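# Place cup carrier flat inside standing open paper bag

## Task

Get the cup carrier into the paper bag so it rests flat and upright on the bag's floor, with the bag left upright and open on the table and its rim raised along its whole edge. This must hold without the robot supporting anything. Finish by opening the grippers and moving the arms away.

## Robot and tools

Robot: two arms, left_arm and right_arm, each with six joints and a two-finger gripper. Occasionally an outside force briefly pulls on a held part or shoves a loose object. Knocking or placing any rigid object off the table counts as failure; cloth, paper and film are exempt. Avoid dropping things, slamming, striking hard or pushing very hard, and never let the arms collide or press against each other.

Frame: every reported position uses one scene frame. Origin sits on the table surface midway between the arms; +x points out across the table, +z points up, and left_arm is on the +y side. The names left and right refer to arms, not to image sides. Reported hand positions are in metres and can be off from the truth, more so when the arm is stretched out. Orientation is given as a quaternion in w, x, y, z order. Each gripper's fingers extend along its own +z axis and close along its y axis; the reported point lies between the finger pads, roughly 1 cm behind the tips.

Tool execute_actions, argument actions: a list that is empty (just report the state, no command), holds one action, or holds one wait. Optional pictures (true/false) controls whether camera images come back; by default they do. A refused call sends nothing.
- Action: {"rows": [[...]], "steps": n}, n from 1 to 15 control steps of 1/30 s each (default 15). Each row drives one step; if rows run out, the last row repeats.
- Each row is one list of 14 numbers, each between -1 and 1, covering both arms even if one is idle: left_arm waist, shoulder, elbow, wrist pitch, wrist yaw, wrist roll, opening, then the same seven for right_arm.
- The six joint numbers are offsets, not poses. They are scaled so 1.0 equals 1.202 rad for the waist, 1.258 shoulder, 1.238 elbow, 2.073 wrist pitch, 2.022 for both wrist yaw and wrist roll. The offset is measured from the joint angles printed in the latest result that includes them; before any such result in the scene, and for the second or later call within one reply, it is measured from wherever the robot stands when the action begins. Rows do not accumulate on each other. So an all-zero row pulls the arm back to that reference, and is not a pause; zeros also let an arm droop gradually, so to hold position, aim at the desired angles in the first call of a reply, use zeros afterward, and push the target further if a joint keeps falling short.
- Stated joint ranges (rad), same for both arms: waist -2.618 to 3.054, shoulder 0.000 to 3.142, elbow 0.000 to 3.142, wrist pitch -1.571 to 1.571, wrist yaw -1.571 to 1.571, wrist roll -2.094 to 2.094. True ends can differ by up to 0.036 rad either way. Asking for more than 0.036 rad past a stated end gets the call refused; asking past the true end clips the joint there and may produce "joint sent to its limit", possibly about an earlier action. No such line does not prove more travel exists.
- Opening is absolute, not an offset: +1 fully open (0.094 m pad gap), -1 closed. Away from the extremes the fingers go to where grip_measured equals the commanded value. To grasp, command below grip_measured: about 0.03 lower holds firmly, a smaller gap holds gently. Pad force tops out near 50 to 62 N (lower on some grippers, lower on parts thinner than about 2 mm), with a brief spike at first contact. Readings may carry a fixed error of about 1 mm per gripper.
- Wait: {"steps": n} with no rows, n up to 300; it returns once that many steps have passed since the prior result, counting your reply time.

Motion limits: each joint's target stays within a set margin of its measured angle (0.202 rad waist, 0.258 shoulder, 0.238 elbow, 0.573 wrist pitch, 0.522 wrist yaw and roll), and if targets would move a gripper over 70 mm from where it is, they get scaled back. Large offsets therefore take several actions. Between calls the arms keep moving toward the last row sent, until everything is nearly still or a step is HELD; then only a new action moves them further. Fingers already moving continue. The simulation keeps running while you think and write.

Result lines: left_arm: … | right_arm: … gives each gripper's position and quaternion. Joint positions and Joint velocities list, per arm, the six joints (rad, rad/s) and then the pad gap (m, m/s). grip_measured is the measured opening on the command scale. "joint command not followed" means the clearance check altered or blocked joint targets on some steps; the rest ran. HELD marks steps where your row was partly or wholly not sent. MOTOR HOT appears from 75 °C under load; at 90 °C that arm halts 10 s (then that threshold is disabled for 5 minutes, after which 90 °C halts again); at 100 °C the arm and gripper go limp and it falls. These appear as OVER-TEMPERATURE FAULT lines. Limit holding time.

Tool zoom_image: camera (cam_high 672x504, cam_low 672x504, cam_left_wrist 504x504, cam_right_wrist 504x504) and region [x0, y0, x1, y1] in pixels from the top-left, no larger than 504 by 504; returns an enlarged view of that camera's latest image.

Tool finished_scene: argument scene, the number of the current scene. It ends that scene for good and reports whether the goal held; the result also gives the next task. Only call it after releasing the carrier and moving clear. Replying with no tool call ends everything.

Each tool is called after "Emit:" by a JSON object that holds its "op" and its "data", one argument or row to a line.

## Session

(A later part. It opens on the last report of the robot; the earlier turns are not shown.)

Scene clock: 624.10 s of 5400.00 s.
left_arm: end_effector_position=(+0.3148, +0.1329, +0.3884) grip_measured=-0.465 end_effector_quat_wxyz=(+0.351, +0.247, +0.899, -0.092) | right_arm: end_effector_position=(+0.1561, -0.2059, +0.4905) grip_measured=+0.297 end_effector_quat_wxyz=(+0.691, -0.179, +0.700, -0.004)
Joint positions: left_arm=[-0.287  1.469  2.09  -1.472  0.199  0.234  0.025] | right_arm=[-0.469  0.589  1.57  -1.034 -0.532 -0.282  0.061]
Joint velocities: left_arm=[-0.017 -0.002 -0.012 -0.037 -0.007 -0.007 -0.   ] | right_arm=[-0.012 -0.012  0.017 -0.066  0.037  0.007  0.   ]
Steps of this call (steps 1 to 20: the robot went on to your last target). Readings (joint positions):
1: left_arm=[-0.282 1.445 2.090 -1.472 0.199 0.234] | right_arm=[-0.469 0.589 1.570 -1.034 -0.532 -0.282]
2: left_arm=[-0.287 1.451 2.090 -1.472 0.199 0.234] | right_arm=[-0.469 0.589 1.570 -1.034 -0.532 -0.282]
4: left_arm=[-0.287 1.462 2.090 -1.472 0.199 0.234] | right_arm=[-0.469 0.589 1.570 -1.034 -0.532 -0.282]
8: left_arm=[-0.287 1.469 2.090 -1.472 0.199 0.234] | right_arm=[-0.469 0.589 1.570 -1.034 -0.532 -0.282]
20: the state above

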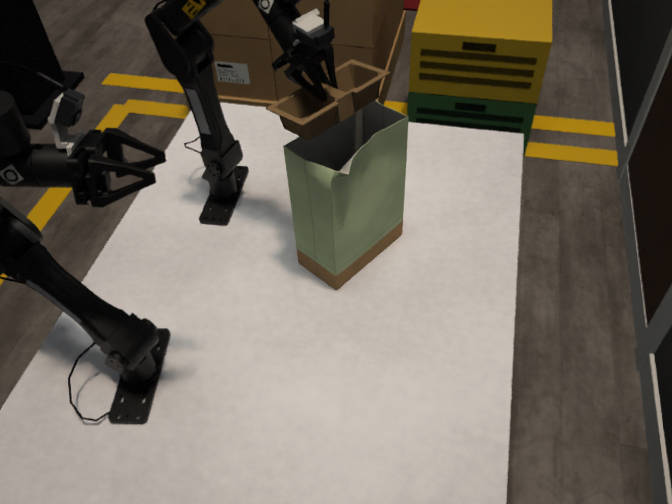

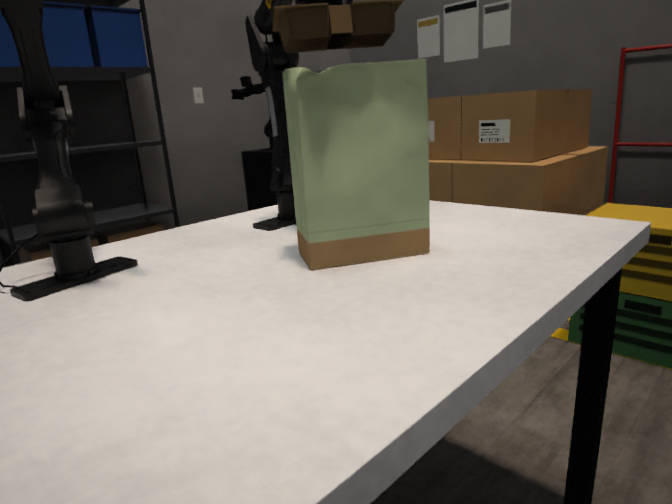

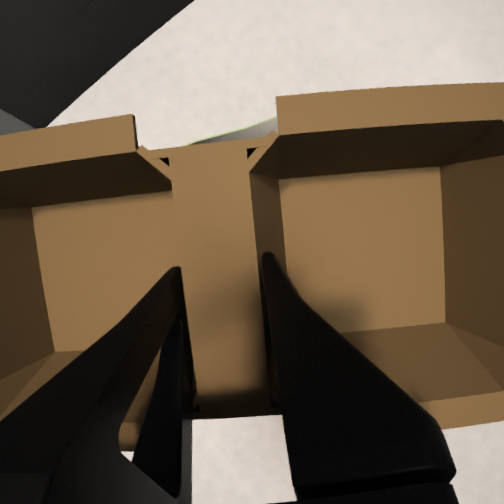

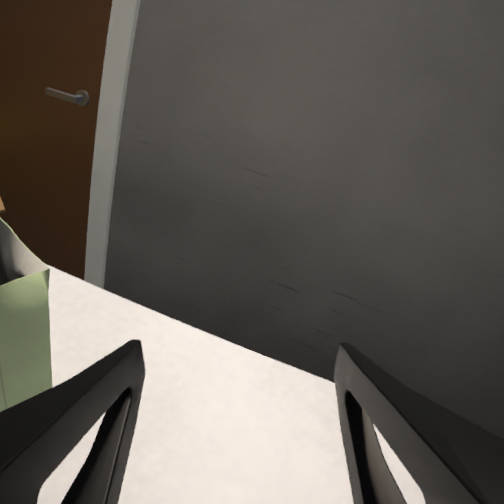

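Emit:
{"op": "execute_actions", "data": {
  "actions": [
    {"rows":[[0.03,-0.01,0,0,0,0,-0.48,0.03,0.05,0.04,-0.01,0.02,0.01,0.3],[0.06,-0.02,0,0,0,0,-0.48,0.06,0.1,0.08,-0.02,0.04,0.02,0.3],[0.1,-0.03,0,0,0,0,-0.48,0.09,0.16,0.13,-0.03,0.06,0.03,0.3],[0.14,-0.03,0,0,0,0,-0.48,0.12,0.22,0.18,-0.04,0.08,0.04,0.3],[0.18,-0.03,0,0,0,0,-0.48,0.15,0.28,0.23,-0.05,0.1,0.06,0.3],[0.22,-0.03,0,0,0,0,-0.48,0.18,0.34,0.28,-0.06,0.13,0.07,0.3],[0.26,-0.03,0,0,0,0,-0.48,0.22,0.4,0.33,-0.07,0.16,0.08,0.3],[0.3,-0.03,0,0,0,0,-0.48,0.26,0.46,0.38,-0.08,0.18,0.1,0.3],[0.34,-0.03,0,0,0,0,-0.48,0.3,0.52,0.43,-0.09,0.2,0.11,0.3],[0.38,-0.03,0,0,0,0,-0.48,0.34,0.58,0.48,-0.1,0.22,0.12,0.3],[0.42,-0.03,0,0,0,0,-0.48,0.38,0.64,0.53,-0.11,0.24,0.13,0.3],[0.46,-0.03,0,0,0,0,-0.48,0.42,0.7,0.58,-0.12,0.25,0.14,0.3],[0.5,-0.03,0,0,0,0,-0.48,0.46,0.76,0.62,-0.13,0.26,0.14,0.3],[0.54,-0.03,0,0,0,0,-0.48,0.5,0.82,0.65,-0.14,0.263,0.14,0.3],[0.58,-0.03,0,0,0,0,-0.48,0.54,0.88,0.65,-0.14,0.263,0.14,0.3]],"steps":15}
  ],
  "pictures": false
}}

Emit:
{"op": "execute_actions", "data": {
  "actions": [
    {"steps":30}
  ]
}}

Scene clock: 648.93 s of 5400.00 s.
left_arm: end_effector_position=(+0.3168, +0.3259, +0.3918) grip_measured=-0.464 end_effector_quat_wxyz=(+0.367, -0.036, +0.929, +0.022) | right_arm: end_effector_position=(+0.3775, -0.1530, +0.4948) grip_measured=+0.297 end_effector_quat_wxyz=(+0.536, -0.157, +0.824, +0.094)
Joint positions: left_arm=[ 0.326  1.456  2.09  -1.473  0.194  0.234  0.025] | right_arm=[ 0.067  1.531  2.302 -1.193 -0.105 -0.062  0.061]
Joint velocities: left_arm=[ 1.346 -0.002 -0.002  0.066 -0.022  0.037 -0.   ] | right_arm=[ 1.023  1.8    0.579 -0.081  0.432  0.227 -0.   ]
Steps of this call (steps 1 to 15: the robot went on to your last target; steps 16 to 90: nothing new was sent; then 21.33 s passed at rest; steps 91 to 105: all 15 steps of this action). Readings (joint positions):
91: left_arm=[-0.283 1.469 2.090 -1.472 0.200 0.234] | right_arm=[-0.465 0.594 1.575 -1.038 -0.528 -0.281]
92: left_arm=[-0.270 1.469 2.090 -1.472 0.202 0.234] | right_arm=[-0.449 0.611 1.595 -1.051 -0.517 -0.276]
94: left_arm=[-0.206 1.466 2.090 -1.473 0.206 0.234] | right_arm=[-0.389 0.698 1.689 -1.080 -0.479 -0.258]
98: left_arm=[-0.011 1.458 2.090 -1.473 0.201 0.234] | right_arm=[-0.241 0.984 1.936 -1.104 -0.348 -0.188]
105: the state above

Scene clock: 649.93 s of 5400.00 s.
left_arm: end_effector_position=(+0.3079, +0.3525, +0.3916) grip_measured=-0.464 end_effector_quat_wxyz=(+0.364, -0.076, +0.927, +0.042) | right_arm: end_effector_position=(+0.4086, -0.1156, +0.4219) grip_measured=+0.297 end_effector_quat_wxyz=(+0.430, -0.166, +0.884, +0.080)
Joint positions: left_arm=[ 0.409  1.456  2.09  -1.473  0.184  0.234  0.025] | right_arm=[ 0.178  1.707  2.351 -1.309 -0.009 -0.008  0.061]
Joint velocities: left_arm=[ 0.002  0.007 -0.012 -0.037 -0.037  0.037 -0.001] | right_arm=[-0.022  0.022 -0.017 -0.022 -0.066  0.007 -0.   ]
Steps of this call (steps 1 to 30: the robot went on to your last target). Readings (joint positions):
1: left_arm=[0.367 1.456 2.090 -1.473 0.190 0.234] | right_arm=[0.103 1.592 2.320 -1.203 -0.086 -0.052]
2: left_arm=[0.394 1.456 2.090 -1.473 0.184 0.234] | right_arm=[0.134 1.646 2.330 -1.215 -0.072 -0.043]
4: left_arm=[0.409 1.456 2.090 -1.473 0.181 0.234] | right_arm=[0.169 1.723 2.330 -1.248 -0.054 -0.031]
8: left_arm=[0.409 1.456 2.090 -1.473 0.183 0.234] | right_arm=[0.178 1.759 2.330 -1.296 -0.029 -0.018]
30: the state above
All arms were judged still, so your last target was given up. Only a new action makes them travel on or press farther. Fingers that are still opening or closing keep moving.

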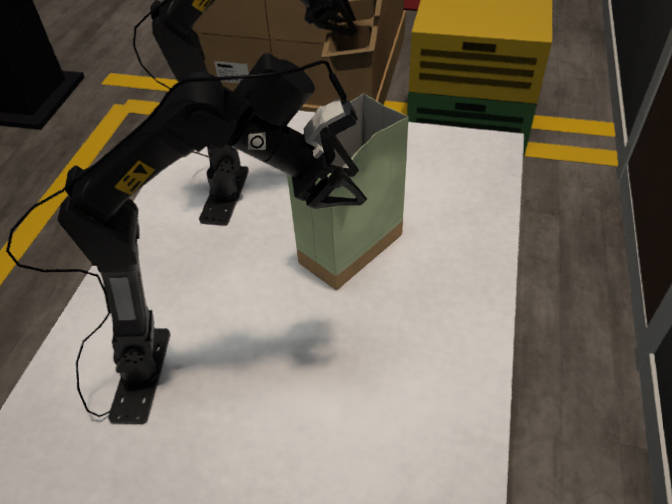

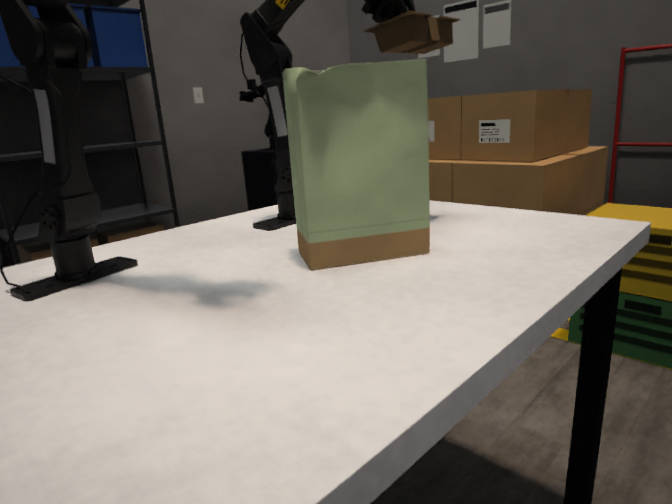

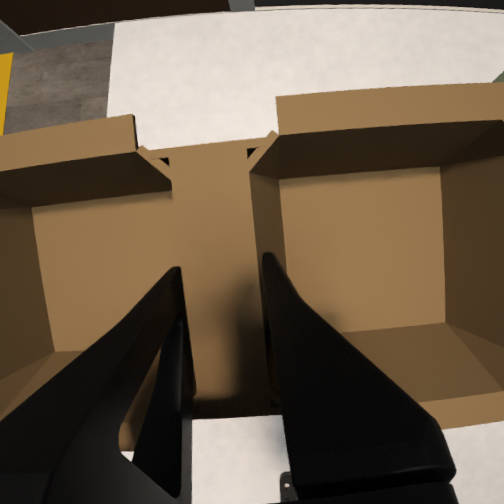

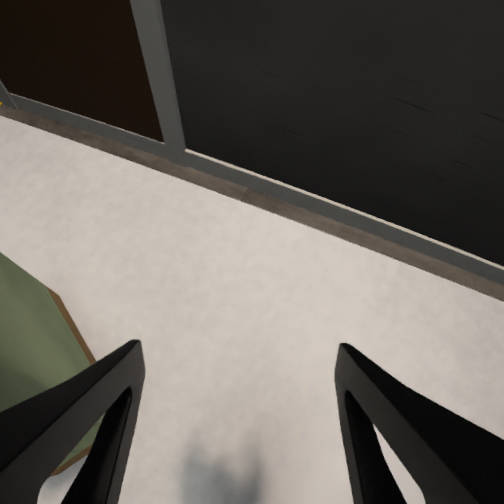

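Swing over, then extend down.

Emit:
{"op": "execute_actions", "data": {
  "actions": [
    {"rows":[[0,0,0,0,0,0,-0.48,0.04,0,0,0,0,0,0.3],[0,0,0,0,0,0,-0.48,0.08,0,0,0,0,0,0.3],[0,0,0,0,0,0,-0.48,0.12,0,0,0,0,0,0.3],[0,0,0,0,0,0,-0.48,0.16,0,0,0,0,0,0.3],[0,0,0,0,0,0,-0.48,0.2,0,0,0,0,0,0.3],[0,0,0,0,0,0,-0.48,0.24,0,0,0,0,0,0.3],[0,0,0,0,0,0,-0.48,0.28,0,0,0,0,0,0.3],[0,0,0,0,0,0,-0.48,0.32,0,0,0,0,0,0.3],[0,0,0,0,0,0,-0.48,0.35,0.02,0,0,0,0,0.3],[0,0,0,0,0,0,-0.48,0.365,0.04,0,0,0,0,0.3],[0,0,0,0,0,0,-0.48,0.365,0.06,0,-0.02,0,0,0.3],[0,0,0,0,0,0,-0.48,0.365,0.08,0,-0.03,0,0,0.3],[0,0,0,0,0,0,-0.48,0.365,0.1,0,-0.04,0,0,0.3]],"steps":15}
  ],
  "pictures": false
}}

Emit:
{"op": "execute_actions", "data": {
  "actions": [
    {"steps":20}
  ]
}}

Scene clock: 658.77 s of 5400.00 s.
left_arm: end_effector_position=(+0.3079, +0.3525, +0.3916) grip_measured=-0.464 end_effector_quat_wxyz=(+0.364, -0.076, +0.927, +0.042) | right_arm: end_effector_position=(+0.3207, +0.0499, +0.3817) grip_measured=+0.297 end_effector_quat_wxyz=(+0.352, -0.367, +0.847, +0.155)
Joint positions: left_arm=[ 0.409  1.456  2.09  -1.473  0.184  0.234  0.025] | right_arm=[ 0.622  1.793  2.351 -1.34  -0.016 -0.008  0.061]
Joint velocities: left_arm=[-0.012 -0.012 -0.002  0.051  0.007 -0.007 -0.   ] | right_arm=[-0.012  0.632 -0.007 -0.242  0.022  0.095  0.   ]
Steps of this call (steps 1 to 90: nothing new was sent; then 5.33 s passed at rest; steps 91 to 105: all 15 steps of this action). Readings (joint positions):
91: left_arm=[0.409 1.456 2.090 -1.473 0.184 0.234] | right_arm=[0.182 1.707 2.351 -1.309 -0.008 -0.008]
92: left_arm=[0.409 1.456 2.090 -1.473 0.184 0.234] | right_arm=[0.197 1.707 2.351 -1.309 -0.003 -0.008]
94: left_arm=[0.409 1.456 2.090 -1.473 0.184 0.234] | right_arm=[0.266 1.707 2.351 -1.309 0.002 -0.008]
98: left_arm=[0.409 1.456 2.090 -1.473 0.184 0.234] | right_arm=[0.474 1.707 2.351 -1.309 -0.001 -0.008]
105: the state above

Scene clock: 659.43 s of 5400.00 s.
left_arm: end_effector_position=(+0.3079, +0.3525, +0.3916) grip_measured=-0.464 end_effector_quat_wxyz=(+0.364, -0.076, +0.927, +0.042) | right_arm: end_effector_position=(+0.3264, +0.0558, +0.3508) grip_measured=+0.297 end_effector_quat_wxyz=(+0.310, -0.373, +0.863, +0.138)
Joint positions: left_arm=[ 0.409  1.456  2.09  -1.473  0.184  0.234  0.025] | right_arm=[ 0.622  1.853  2.351 -1.376 -0.016 -0.008  0.061]
Joint velocities: left_arm=[-0.007 -0.012 -0.002 -0.007 -0.007 -0.022  0.001] | right_arm=[-0.017 -0.002 -0.002  0.022 -0.022 -0.007 -0.   ]
Steps of this call (steps 1 to 20: the robot went on to your last target). Readings (joint positions):
1: left_arm=[0.409 1.456 2.090 -1.473 0.184 0.234] | right_arm=[0.622 1.814 2.351 -1.348 -0.016 -0.008]
2: left_arm=[0.409 1.456 2.090 -1.473 0.184 0.234] | right_arm=[0.622 1.831 2.351 -1.354 -0.016 -0.008]
4: left_arm=[0.409 1.456 2.090 -1.473 0.184 0.234] | right_arm=[0.622 1.852 2.351 -1.365 -0.016 -0.008]
8: left_arm=[0.409 1.456 2.090 -1.473 0.184 0.234] | right_arm=[0.622 1.853 2.351 -1.373 -0.016 -0.008]
20: the state above

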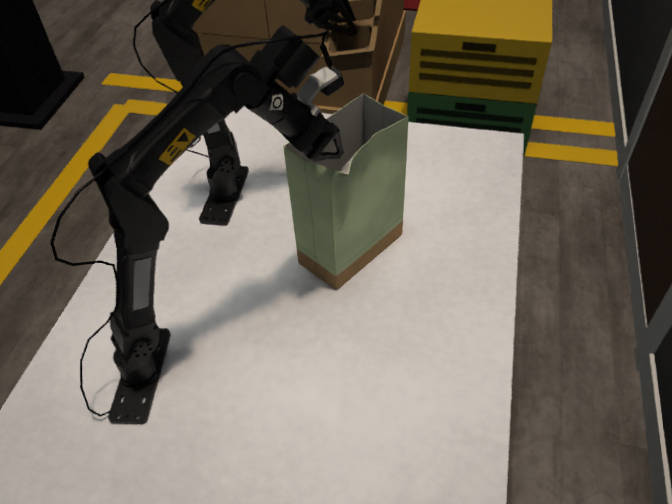

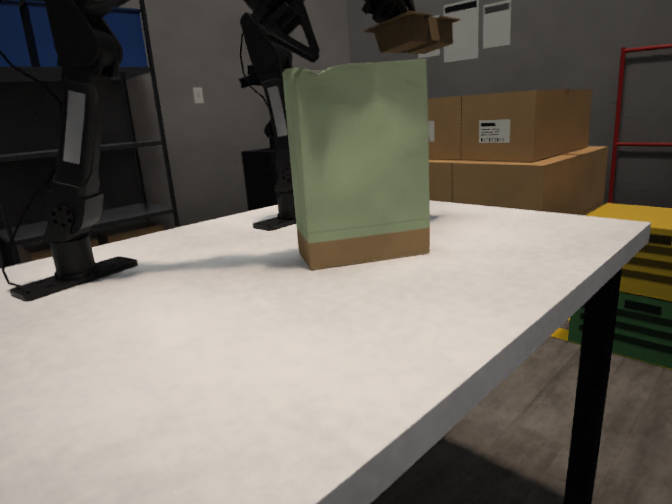

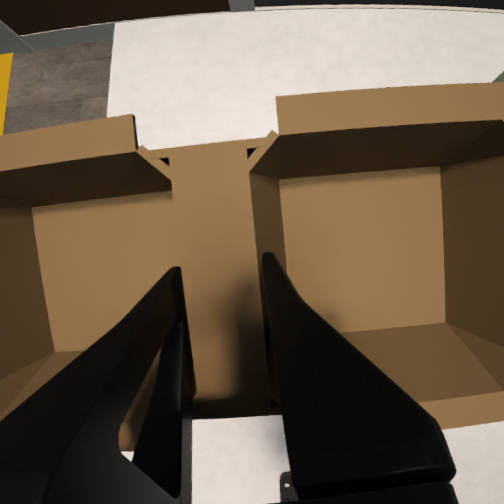

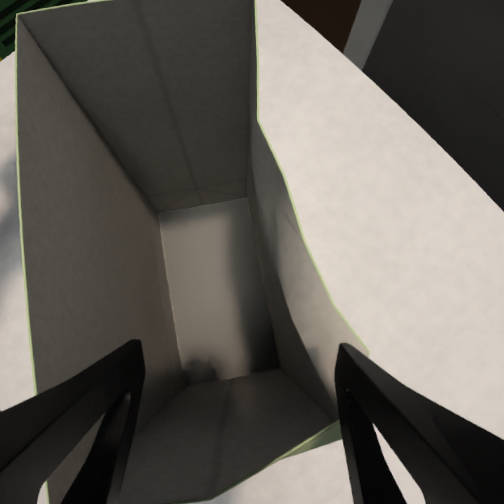

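Emit:
{"op": "execute_actions", "data": {
  "actions": [
    {"rows":[[0,0.01,0.01,0,0,0,-0.48,0,-0.04,0,0,0,0,0.3],[0,0.02,0.02,0,0,0,-0.48,0,-0.08,0,0,0,0,0.3],[0,0.03,0.03,0,0,0,-0.48,-0.04,-0.12,0,0,0,0,0.3],[0,0.04,0.04,0,0,0,-0.48,-0.1,-0.16,0,0,0,0,0.3],[0,0.05,0.05,0,0,0,-0.48,-0.16,-0.2,-0.03,0,0,0,0.3],[0,0.05,0.06,0,0,0,-0.48,-0.22,-0.26,-0.06,0,0,0,0.3],[0,0.05,0.07,0,0,0,-0.48,-0.28,-0.32,-0.1,0,0,0,0.3],[0,0.05,0.07,0,0,0,-0.48,-0.34,-0.38,-0.15,0,0,0,0.3],[0,0.05,0.07,0,0,0,-0.48,-0.4,-0.44,-0.2,0,0,0,0.3],[0,0.05,0.07,0,0,0,-0.48,-0.46,-0.5,-0.25,0,0,0,0.3],[0,0.05,0.07,0,0,0,-0.48,-0.52,-0.56,-0.3,0,0,0,0.3],[0,0.05,0.07,0,0,0,-0.48,-0.58,-0.62,-0.35,0,0,0,0.3],[0,0.05,0.07,0,0,0,-0.48,-0.64,-0.68,-0.4,0,0,0,0.3],[0,0.05,0.07,0,0,0,-0.48,-0.7,-0.74,-0.45,0,0,0,0.3],[0,0.05,0.07,0,0,0,-0.48,-0.8,-0.8,-0.5,0,0,0,0.3]],"steps":15}
  ],
  "pictures": false
}}

Emit:
{"op": "execute_actions", "data": {
  "actions": [
    {"steps":25}
  ],
  "pictures": false
}}

Emit:
{"op": "execute_actions", "data": {
  "actions": [
    {"rows":[[-0.03,0,0,0,0,0,-0.48,0,0,0,0,0,0,0.3],[-0.07,0,0,0,0,0,-0.48,0,0,0,0,0,0,0.3],[-0.11,0,0,0,0,0,-0.48,0,0,0,0,0,0,0.3],[-0.15,0,0,0,0,0,-0.48,0,0,0,0,0,0,0.3],[-0.19,0,0,0,0,0,-0.48,0,0,0,0,0,0,0.3],[-0.23,0,0,0,0,0,-0.48,0,0,0,0,0,0,0.3],[-0.27,0,0,0,0,0,-0.48,0,0,0,0,0,0,0.3],[-0.31,0,0,0,0,0,-0.48,0,0,0,0,0,0,0.3],[-0.35,0,0,0,0,0,-0.48,0,0,0,0,0,0,0.3],[-0.39,0,0,0,0,0,-0.48,0,0,0,0,0,0,0.3],[-0.43,0,0,0,0,0,-0.48,0,0,0,0,0,0,0.3],[-0.47,0,0,0,0,0,-0.48,0,0,0,0,0,0,0.3],[-0.51,0,0,0,0,0,-0.48,0,0,0,0,0,0,0.3],[-0.54,0,0,0,0,0,-0.48,0,0,0,0,0,0,0.3],[-0.56,0.04,0,0,0,0,-0.48,0,0,0,0,0,0,0.3]],"steps":15}
  ],
  "pictures": false
}}

Emit:
{"op": "execute_actions", "data": {
  "actions": [
    {"steps":20}
  ]
}}

Scene clock: 681.67 s of 5400.00 s.
left_arm: end_effector_position=(+0.3233, +0.3604, +0.3865) grip_measured=-0.464 end_effector_quat_wxyz=(+0.354, -0.078, +0.931, +0.038) | right_arm: end_effector_position=(+0.2903, -0.1973, +0.4146) grip_measured=+0.297 end_effector_quat_wxyz=(+0.437, -0.108, +0.891, +0.054)
Joint positions: left_arm=[ 0.409  1.525  2.141 -1.477  0.184  0.234  0.025] | right_arm=[ 0.047  1.207  1.893 -1.346 -0.013 -0.008  0.061]
Joint velocities: left_arm=[-0.002  0.002  0.066 -0.007  0.037 -0.037 -0.   ] | right_arm=[-1.844 -2.098 -1.946 -0.037  0.11   0.007 -0.001]
Steps of this call (steps 1 to 15: the robot went on to your last target; steps 16 to 90: nothing new was sent; then 18.73 s passed at rest; steps 91 to 105: all 15 steps of this action). Readings (joint positions):
91: left_arm=[0.409 1.456 2.090 -1.473 0.184 0.234] | right_arm=[0.622 1.851 2.351 -1.376 -0.016 -0.008]
92: left_arm=[0.409 1.458 2.090 -1.473 0.184 0.234] | right_arm=[0.622 1.844 2.350 -1.376 -0.016 -0.008]
94: left_arm=[0.409 1.469 2.097 -1.476 0.184 0.234] | right_arm=[0.606 1.808 2.340 -1.378 -0.021 -0.008]
98: left_arm=[0.409 1.513 2.131 -1.477 0.184 0.234] | right_arm=[0.463 1.662 2.286 -1.366 -0.025 -0.008]
105: the state above

Scene clock: 682.50 s of 5400.00 s.
left_arm: end_effector_position=(+0.3233, +0.3604, +0.3872) grip_measured=-0.464 end_effector_quat_wxyz=(+0.355, -0.078, +0.931, +0.039) | right_arm: end_effector_position=(+0.1901, -0.2847, +0.4368) grip_measured=+0.297 end_effector_quat_wxyz=(+0.529, +0.057, +0.846, -0.039)
Joint positions: left_arm=[ 0.409  1.525  2.143 -1.477  0.184  0.234  0.025] | right_arm=[-0.328  0.836  1.755 -1.372 -0.007 -0.008  0.061]
Joint velocities: left_arm=[-0.022 -0.012 -0.022 -0.022  0.022 -0.037  0.   ] | right_arm=[-0.007  0.002  0.002  0.007 -0.037  0.022  0.   ]
Steps of this call (steps 1 to 25: the robot went on to your last target). Readings (joint positions):
1: left_arm=[0.409 1.525 2.142 -1.477 0.184 0.234] | right_arm=[-0.018 1.135 1.836 -1.351 -0.011 -0.008]
2: left_arm=[0.409 1.525 2.143 -1.477 0.184 0.234] | right_arm=[-0.082 1.068 1.795 -1.359 -0.009 -0.008]
4: left_arm=[0.409 1.525 2.143 -1.477 0.184 0.234] | right_arm=[-0.220 0.945 1.756 -1.368 -0.007 -0.008]
8: left_arm=[0.409 1.525 2.143 -1.477 0.184 0.234] | right_arm=[-0.324 0.812 1.755 -1.372 -0.002 -0.008]
25: the state above

Scene clock: 683.00 s of 5400.00 s.
left_arm: end_effector_position=(+0.3381, +0.1587, +0.3856) grip_measured=-0.464 end_effector_quat_wxyz=(+0.348, +0.207, +0.912, -0.068) | right_arm: end_effector_position=(+0.1901, -0.2847, +0.4368) grip_measured=+0.297 end_effector_quat_wxyz=(+0.529, +0.057, +0.846, -0.039)
Joint positions: left_arm=[-0.208  1.529  2.143 -1.478  0.177  0.234  0.025] | right_arm=[-0.328  0.836  1.755 -1.372 -0.007 -0.008  0.061]
Joint velocities: left_arm=[-1.087  0.071 -0.012  0.022  0.139  0.051  0.   ] | right_arm=[ 0.012 -0.002 -0.017 -0.066 -0.037  0.007 -0.   ]
Steps of this call (steps 1 to 15: all 15 steps of this action). Readings (joint positions):
1: left_arm=[0.405 1.525 2.143 -1.477 0.181 0.234] | right_arm=[-0.328 0.836 1.755 -1.372 -0.007 -0.008]
2: left_arm=[0.391 1.525 2.143 -1.477 0.175 0.234] | right_arm=[-0.328 0.836 1.755 -1.372 -0.007 -0.008]
4: left_arm=[0.322 1.525 2.143 -1.477 0.167 0.234] | right_arm=[-0.328 0.836 1.755 -1.372 -0.007 -0.008]
8: left_arm=[0.121 1.525 2.143 -1.477 0.170 0.234] | right_arm=[-0.328 0.836 1.755 -1.372 -0.007 -0.008]
15: the state above

Scene clock: 683.67 s of 5400.00 s.
left_arm: end_effector_position=(+0.3466, +0.1362, +0.3677) grip_measured=-0.464 end_effector_quat_wxyz=(+0.319, +0.234, +0.915, -0.082) | right_arm: end_effector_position=(+0.1901, -0.2847, +0.4368) grip_measured=+0.297 end_effector_quat_wxyz=(+0.529, +0.057, +0.846, -0.039)
Joint positions: left_arm=[-0.265  1.585  2.143 -1.478  0.183  0.234  0.025] | right_arm=[-0.328  0.836  1.755 -1.372 -0.007 -0.008  0.061]
Joint velocities: left_arm=[-0.007 -0.007 -0.012 -0.022  0.022  0.051  0.   ] | right_arm=[-0.002  0.012 -0.002 -0.022 -0.037 -0.081 -0.   ]
Steps of this call (steps 1 to 20: the robot went on to your last target). Readings (joint positions):
1: left_arm=[-0.238 1.534 2.143 -1.478 0.182 0.234] | right_arm=[-0.328 0.836 1.755 -1.372 -0.007 -0.008]
2: left_arm=[-0.256 1.542 2.143 -1.478 0.186 0.234] | right_arm=[-0.328 0.836 1.755 -1.372 -0.007 -0.008]
4: left_arm=[-0.265 1.561 2.143 -1.478 0.188 0.234] | right_arm=[-0.328 0.836 1.755 -1.372 -0.007 -0.008]
8: left_arm=[-0.265 1.584 2.143 -1.478 0.184 0.234] | right_arm=[-0.328 0.836 1.755 -1.372 -0.007 -0.008]
20: the state above

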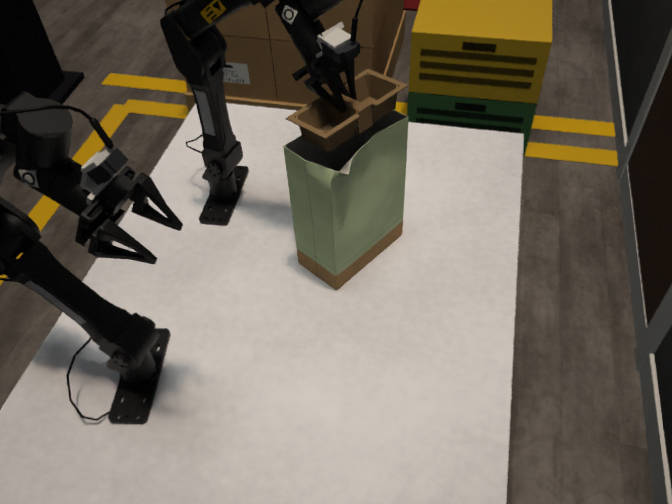

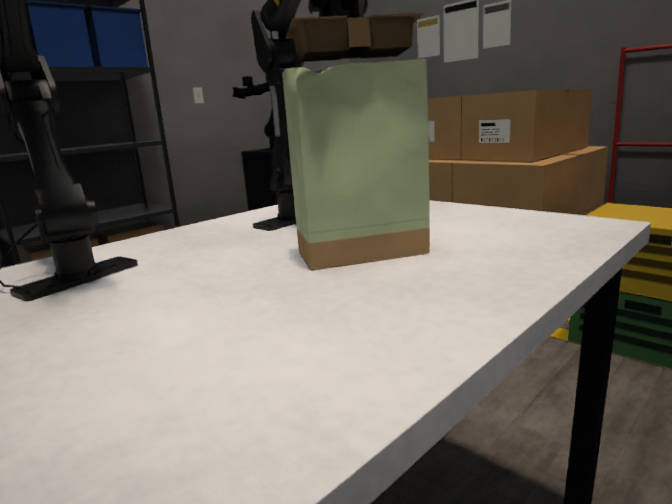

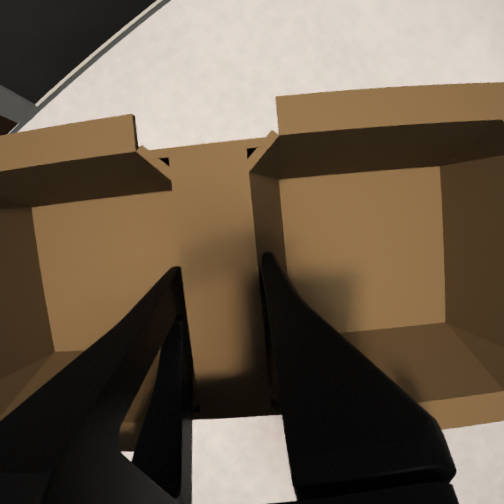

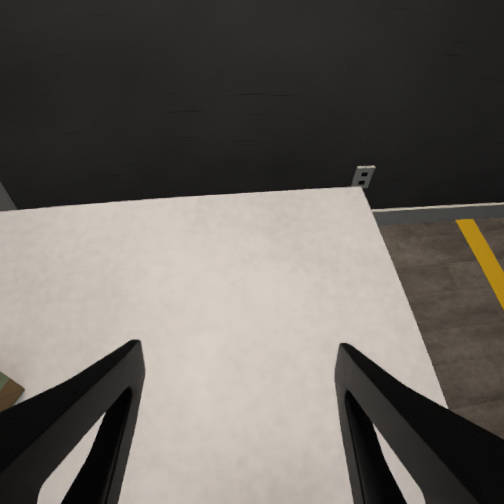

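Emit:
{"op": "execute_actions", "data": {
  "actions": [
    {"rows":[[0,-0.01,-0.03,0.011,0,0,-0.48,0,0,0,0,0,0,0.3],[0,-0.02,-0.06,0.022,0,0,-0.48,0,0,0,0,0,0,0.3],[0,-0.03,-0.09,0.033,0,0,-0.48,0,0,0,0,0,0,0.3],[0,-0.04,-0.12,0.044,0,0,-0.48,0,0,0,0,0,0,0.3],[0,-0.05,-0.14,0.052,0,0,-0.48,0,0,0,0,0,0,0.3],[0,-0.055,-0.16,0.06,0,0,-0.48,0,0,0,0,0,0,0.3]],"steps":15}
  ],
  "pictures": false
}}

Emit:
{"op": "execute_actions", "data": {
  "actions": [
    {"steps":15}
  ]
}}

Emit:
{"op": "zoom_image", "data": {
  "camera": "cam_high",
  "region": [250,50,430,210]
}}

Scene clock: 696.57 s of 5400.00 s.
left_arm: end_effector_position=(+0.3491, +0.1361, +0.3324) grip_measured=-0.464 end_effector_quat_wxyz=(+0.295, +0.233, +0.923, -0.082) | right_arm: end_effector_position=(+0.1901, -0.2847, +0.4368) grip_measured=+0.297 end_effector_quat_wxyz=(+0.529, +0.057, +0.846, -0.039)
Joint positions: left_arm=[-0.265  1.54   1.951 -1.383  0.181  0.234  0.025] | right_arm=[-0.328  0.836  1.755 -1.372 -0.007 -0.008  0.061]
Joint velocities: left_arm=[-0.012 -0.017  0.007  0.081  0.007 -0.037  0.002] | right_arm=[-0.012  0.007  0.012  0.022  0.066  0.007  0.001]
Steps of this call (steps 1 to 15: the robot went on to your last target; steps 16 to 90: nothing new was sent; then 9.40 s passed at rest; steps 91 to 105: all 15 steps of this action). Readings (joint positions):
91: left_arm=[-0.265 1.585 2.140 -1.476 0.183 0.234] | right_arm=[-0.328 0.836 1.755 -1.372 -0.007 -0.008]
92: left_arm=[-0.265 1.581 2.127 -1.468 0.183 0.234] | right_arm=[-0.328 0.836 1.755 -1.372 -0.007 -0.008]
94: left_arm=[-0.265 1.564 2.072 -1.443 0.183 0.234] | right_arm=[-0.328 0.836 1.755 -1.372 -0.007 -0.008]
98: left_arm=[-0.265 1.543 1.967 -1.412 0.182 0.234] | right_arm=[-0.328 0.836 1.755 -1.372 -0.007 -0.008]
105: the state above

Scene clock: 697.07 s of 5400.00 s.
left_arm: end_effector_position=(+0.3508, +0.1357, +0.3339) grip_measured=-0.464 end_effector_quat_wxyz=(+0.300, +0.233, +0.921, -0.082) | right_arm: end_effector_position=(+0.1901, -0.2847, +0.4368) grip_measured=+0.297 end_effector_quat_wxyz=(+0.529, +0.057, +0.846, -0.039)
Joint positions: left_arm=[-0.265  1.539  1.951 -1.373  0.181  0.234  0.025] | right_arm=[-0.328  0.836  1.755 -1.372 -0.007 -0.008  0.061]
Joint velocities: left_arm=[-0.027 -0.017 -0.002  0.022  0.037 -0.007  0.   ] | right_arm=[ 0.012  0.002  0.007 -0.007  0.022 -0.022  0.   ]
Steps of this call (steps 1 to 15: the robot went on to your last target). Readings (joint positions):
1: left_arm=[-0.265 1.540 1.951 -1.380 0.181 0.234] | right_arm=[-0.328 0.836 1.755 -1.372 -0.007 -0.008]
2: left_arm=[-0.265 1.539 1.951 -1.378 0.181 0.234] | right_arm=[-0.328 0.836 1.755 -1.372 -0.007 -0.008]
4: left_arm=[-0.265 1.539 1.951 -1.376 0.181 0.234] | right_arm=[-0.328 0.836 1.755 -1.372 -0.007 -0.008]
8: left_arm=[-0.265 1.539 1.951 -1.374 0.181 0.234] | right_arm=[-0.328 0.836 1.755 -1.372 -0.007 -0.008]
15: the state above
All arms were judged still, so your last target was given up. Only a new action makes them travel on or press farther. Fingers that are still opening or closing keep moving.

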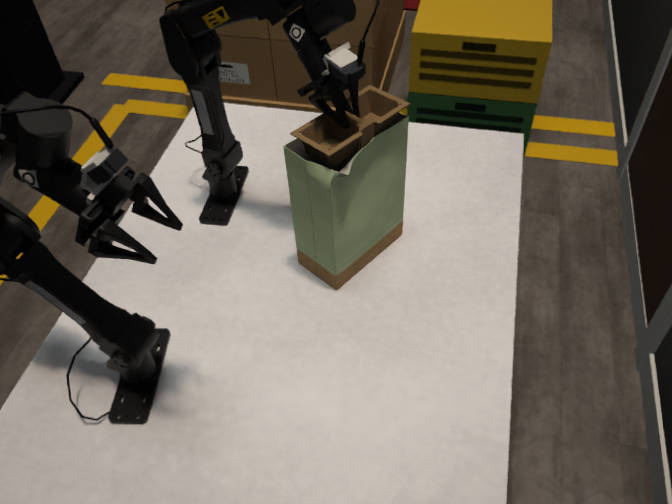

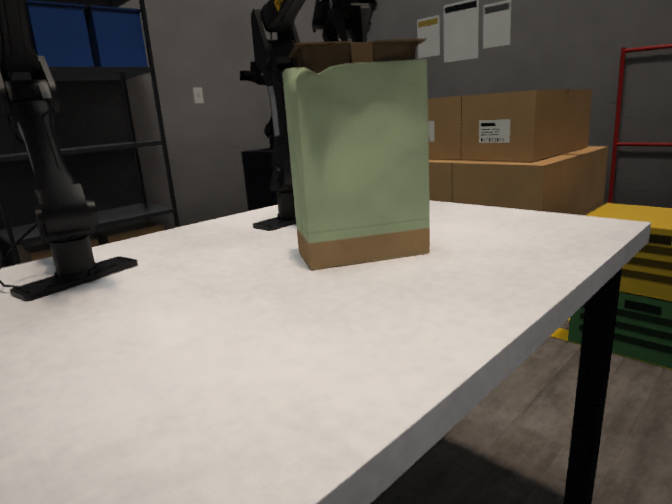

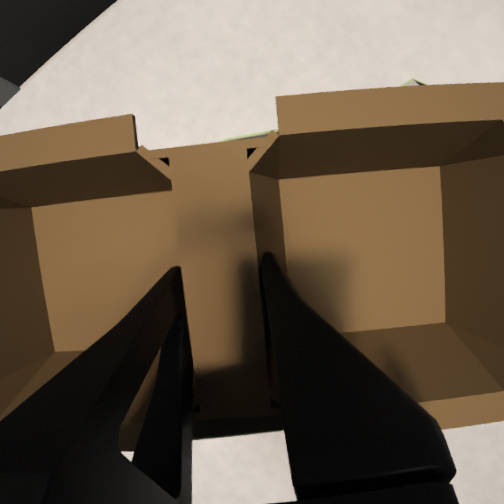

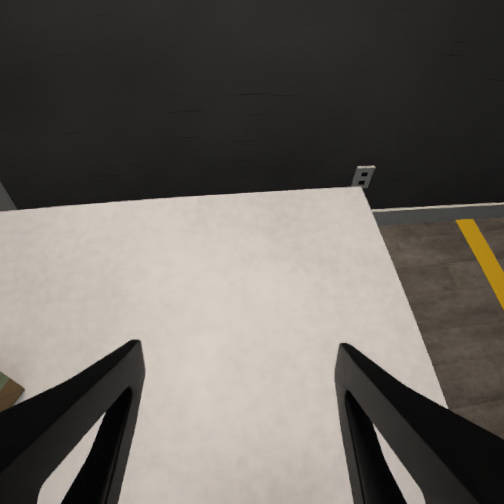

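Region (250, 50, 430, 210) of cam_high's 672x504 image, scaled by 2.800, with more detail than that image has.

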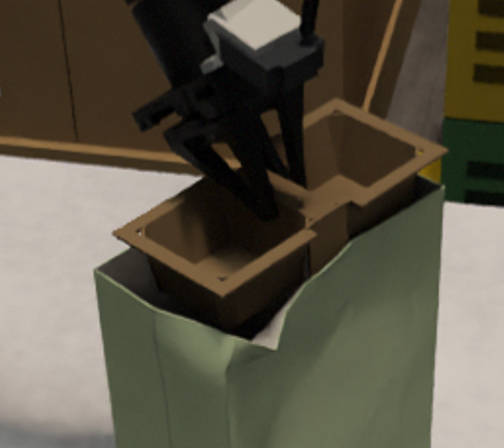

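Emit:
{"op": "execute_actions", "data": {
  "actions": [
    {"rows":[[-0.015,-0.01,0,0,0,0,-0.48,0,0,0,0,0,0,0.3],[-0.03,-0.02,0,0,0,0,-0.48,0,0,0,0,0,0,0.3],[-0.045,-0.025,0,-0.015,0,0,-0.48,0,0,0,0,0,0,0.3]],"steps":15}
  ],
  "pictures": false
}}

Emit:
{"op": "execute_actions", "data": {
  "actions": [
    {"steps":10}
  ]
}}

Emit:
{"op": "zoom_image", "data": {
  "camera": "cam_high",
  "region": [250,50,430,210]
}}

Scene clock: 705.70 s of 5400.00 s.
left_arm: end_effector_position=(+0.3383, +0.1216, +0.3332) grip_measured=-0.465 end_effector_quat_wxyz=(+0.289, +0.256, +0.918, -0.087) | right_arm: end_effector_position=(+0.1901, -0.2847, +0.4368) grip_measured=+0.297 end_effector_quat_wxyz=(+0.529, +0.057, +0.846, -0.039)
Joint positions: left_arm=[-0.315  1.53   1.951 -1.4    0.176  0.234  0.025] | right_arm=[-0.328  0.836  1.755 -1.372 -0.007 -0.008  0.061]
Joint velocities: left_arm=[ 0.012 -0.012 -0.012 -0.022  0.022 -0.051 -0.   ] | right_arm=[ 0.012 -0.012 -0.032  0.037  0.081 -0.037  0.001]
Steps of this call (steps 1 to 90: nothing new was sent; then 5.13 s passed at rest; steps 91 to 105: all 15 steps of this action). Readings (joint positions):
91: left_arm=[-0.266 1.539 1.951 -1.373 0.181 0.234] | right_arm=[-0.328 0.836 1.755 -1.372 -0.007 -0.008]
92: left_arm=[-0.271 1.539 1.951 -1.373 0.178 0.234] | right_arm=[-0.328 0.836 1.755 -1.372 -0.007 -0.008]
94: left_arm=[-0.293 1.539 1.951 -1.380 0.176 0.234] | right_arm=[-0.328 0.836 1.755 -1.372 -0.007 -0.008]
98: left_arm=[-0.315 1.536 1.951 -1.394 0.176 0.234] | right_arm=[-0.328 0.836 1.755 -1.372 -0.007 -0.008]
105: the state above

Scene clock: 706.03 s of 5400.00 s.
left_arm: end_effector_position=(+0.3382, +0.1217, +0.3331) grip_measured=-0.465 end_effector_quat_wxyz=(+0.289, +0.256, +0.918, -0.087) | right_arm: end_effector_position=(+0.1901, -0.2847, +0.4368) grip_measured=+0.297 end_effector_quat_wxyz=(+0.529, +0.057, +0.846, -0.039)
Joint positions: left_arm=[-0.315  1.53   1.951 -1.401  0.176  0.234  0.025] | right_arm=[-0.328  0.836  1.755 -1.372 -0.007 -0.008  0.061]
Joint velocities: left_arm=[-0.017 -0.007 -0.002  0.037 -0.066  0.007  0.   ] | right_arm=[ 0.007  0.007 -0.017  0.007  0.007 -0.007 -0.001]
Steps of this call (steps 1 to 10: the robot went on to your last target). Readings (joint positions):
1: left_arm=[-0.315 1.530 1.951 -1.401 0.176 0.234] | right_arm=[-0.328 0.836 1.755 -1.372 -0.007 -0.008]
2: left_arm=[-0.315 1.530 1.951 -1.401 0.176 0.234] | right_arm=[-0.328 0.836 1.755 -1.372 -0.007 -0.008]
4: left_arm=[-0.315 1.530 1.951 -1.401 0.176 0.234] | right_arm=[-0.328 0.836 1.755 -1.372 -0.007 -0.008]
8: left_arm=[-0.315 1.530 1.951 -1.401 0.176 0.234] | right_arm=[-0.328 0.836 1.755 -1.372 -0.007 -0.008]
10: the state above

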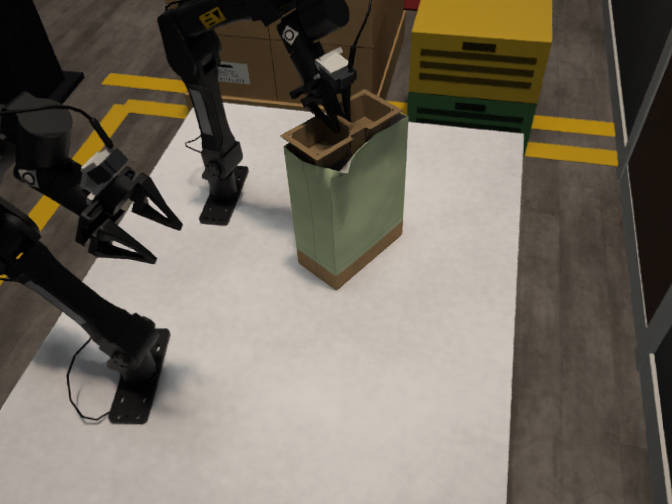

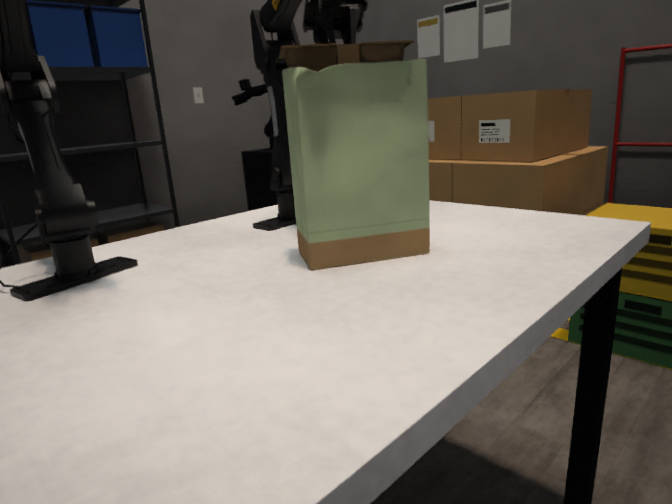

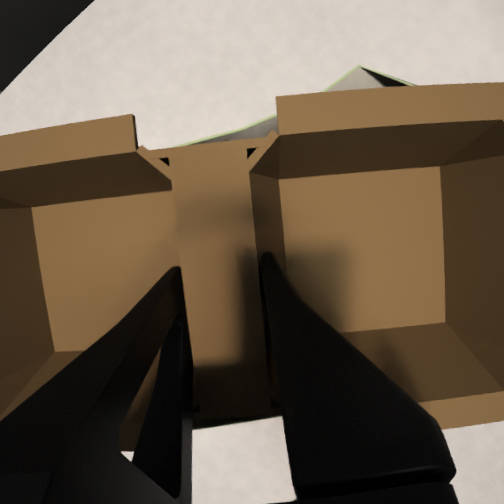

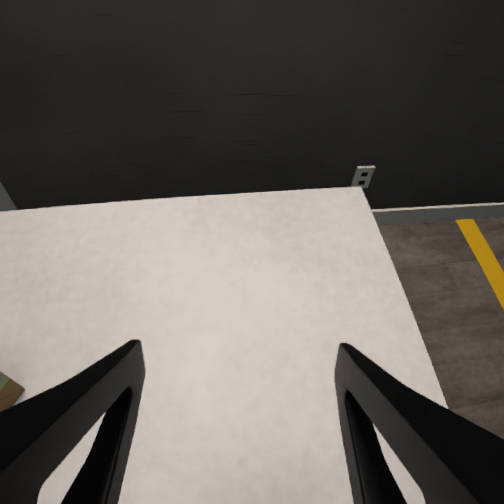

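Region (250, 50, 430, 210) of cam_high's 672x504 image, scaled by 2.800, with more detail than that image has.

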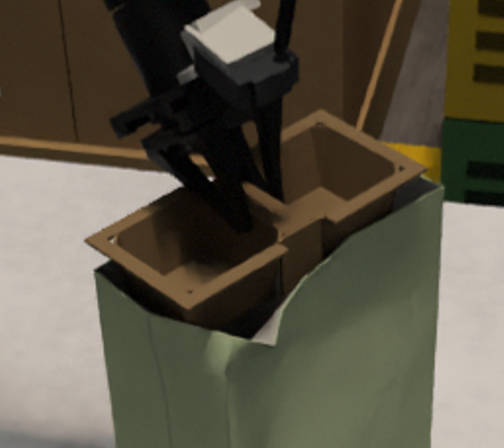

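Emit:
{"op": "execute_actions", "data": {
  "actions": [
    {"rows":[[0.004,-0.008,-0.02,0.007,0,-0.01,-0.48,0,0,0,0,0,0,0.3],[0.008,-0.016,-0.04,0.014,-0.005,-0.02,-0.48,0,0,0,0,0,0,0.3],[0.008,-0.024,-0.06,0.021,-0.01,-0.03,-0.48,0,0,0,0,0,0,0.3],[0.008,-0.03,-0.08,0.028,-0.015,-0.035,-0.48,0,0,0,0,0,0,0.3]],"steps":15}
  ],
  "pictures": false
}}

Emit:
{"op": "execute_actions", "data": {
  "actions": [
    {"steps":12}
  ]
}}

Emit:
{"op": "zoom_image", "data": {
  "camera": "cam_high",
  "region": [250,50,430,210]
}}

Scene clock: 716.93 s of 5400.00 s.
left_arm: end_effector_position=(+0.3383, +0.1269, +0.3121) grip_measured=-0.464 end_effector_quat_wxyz=(+0.269, +0.226, +0.933, -0.081) | right_arm: end_effector_position=(+0.1901, -0.2847, +0.4368) grip_measured=+0.297 end_effector_quat_wxyz=(+0.529, +0.057, +0.846, -0.039)
Joint positions: left_arm=[-0.315  1.512  1.859 -1.365  0.147  0.178  0.025] | right_arm=[-0.328  0.836  1.755 -1.372 -0.007 -0.008  0.061]
Joint velocities: left_arm=[-0.002 -0.002 -0.012  0.081  0.037 -0.037 -0.   ] | right_arm=[-0.002  0.007 -0.007  0.022 -0.081 -0.051  0.001]
Steps of this call (steps 1 to 15: the robot went on to your last target; steps 16 to 90: nothing new was sent; then 7.40 s passed at rest; steps 91 to 105: all 15 steps of this action). Readings (joint positions):
91: left_arm=[-0.315 1.530 1.951 -1.401 0.176 0.233] | right_arm=[-0.328 0.836 1.755 -1.372 -0.007 -0.008]
92: left_arm=[-0.315 1.528 1.944 -1.397 0.174 0.228] | right_arm=[-0.328 0.836 1.755 -1.372 -0.007 -0.008]
94: left_arm=[-0.315 1.517 1.910 -1.380 0.167 0.212] | right_arm=[-0.328 0.836 1.755 -1.372 -0.007 -0.008]
98: left_arm=[-0.315 1.512 1.862 -1.374 0.153 0.190] | right_arm=[-0.328 0.836 1.755 -1.372 -0.007 -0.008]
105: the state above

Scene clock: 717.33 s of 5400.00 s.
left_arm: end_effector_position=(+0.3390, +0.1269, +0.3125) grip_measured=-0.464 end_effector_quat_wxyz=(+0.271, +0.224, +0.933, -0.081) | right_arm: end_effector_position=(+0.1901, -0.2847, +0.4368) grip_measured=+0.297 end_effector_quat_wxyz=(+0.529, +0.057, +0.846, -0.039)
Joint positions: left_arm=[-0.315  1.512  1.859 -1.362  0.146  0.175  0.025] | right_arm=[-0.328  0.836  1.755 -1.372 -0.007 -0.008  0.061]
Joint velocities: left_arm=[ 0.002 -0.002 -0.012  0.007  0.022 -0.051 -0.001] | right_arm=[-0.012 -0.022 -0.012  0.022 -0.037  0.037 -0.001]
Steps of this call (steps 1 to 12: the robot went on to your last target). Readings (joint positions):
1: left_arm=[-0.315 1.512 1.859 -1.364 0.147 0.177] | right_arm=[-0.328 0.836 1.755 -1.372 -0.007 -0.008]
2: left_arm=[-0.315 1.512 1.859 -1.364 0.147 0.177] | right_arm=[-0.328 0.836 1.755 -1.372 -0.007 -0.008]
4: left_arm=[-0.315 1.512 1.859 -1.363 0.146 0.176] | right_arm=[-0.328 0.836 1.755 -1.372 -0.007 -0.008]
8: left_arm=[-0.315 1.512 1.859 -1.362 0.146 0.175] | right_arm=[-0.328 0.836 1.755 -1.372 -0.007 -0.008]
12: the state above

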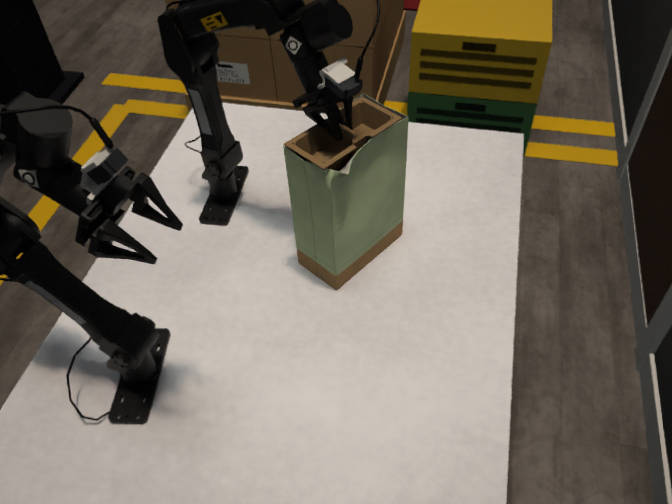

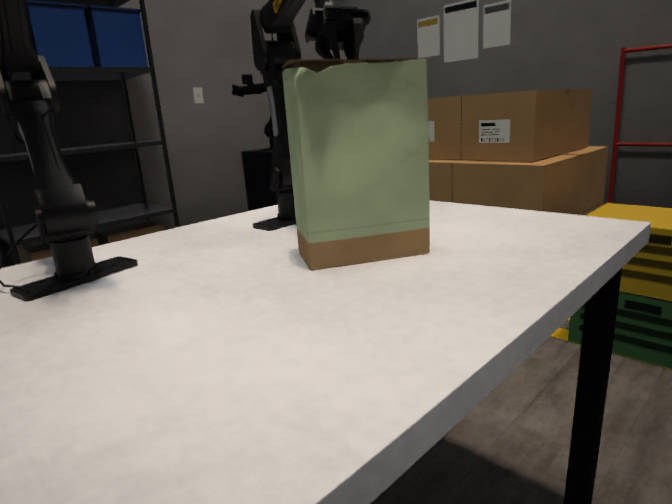

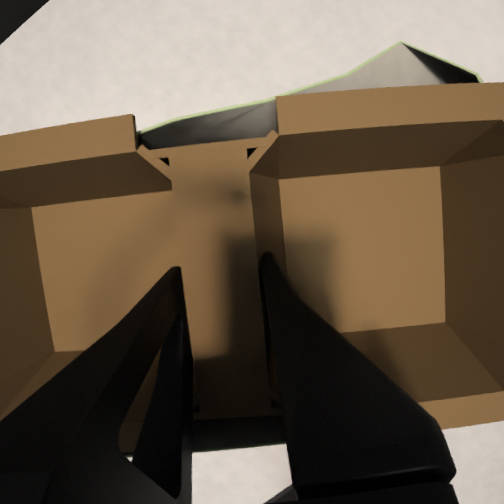

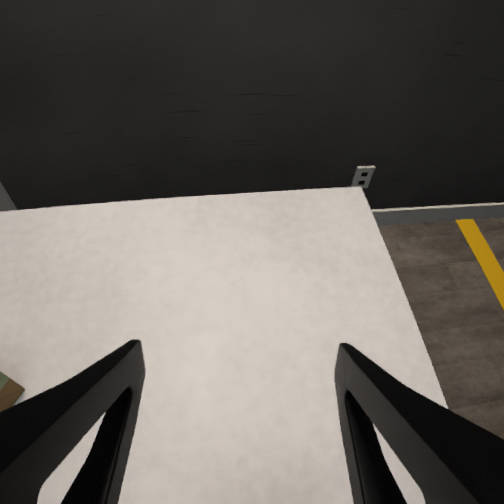

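Region (250, 50, 430, 210) of cam_high's 672x504 image, scaled by 2.800, with more detail than that image has.

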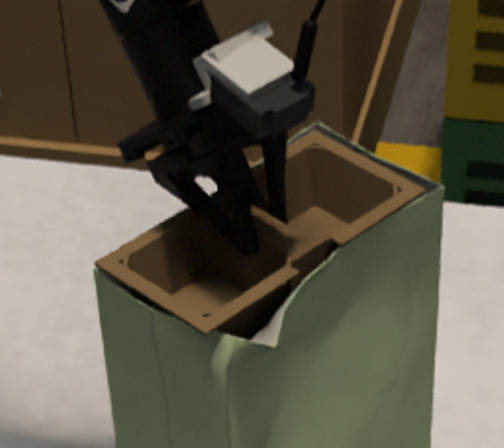

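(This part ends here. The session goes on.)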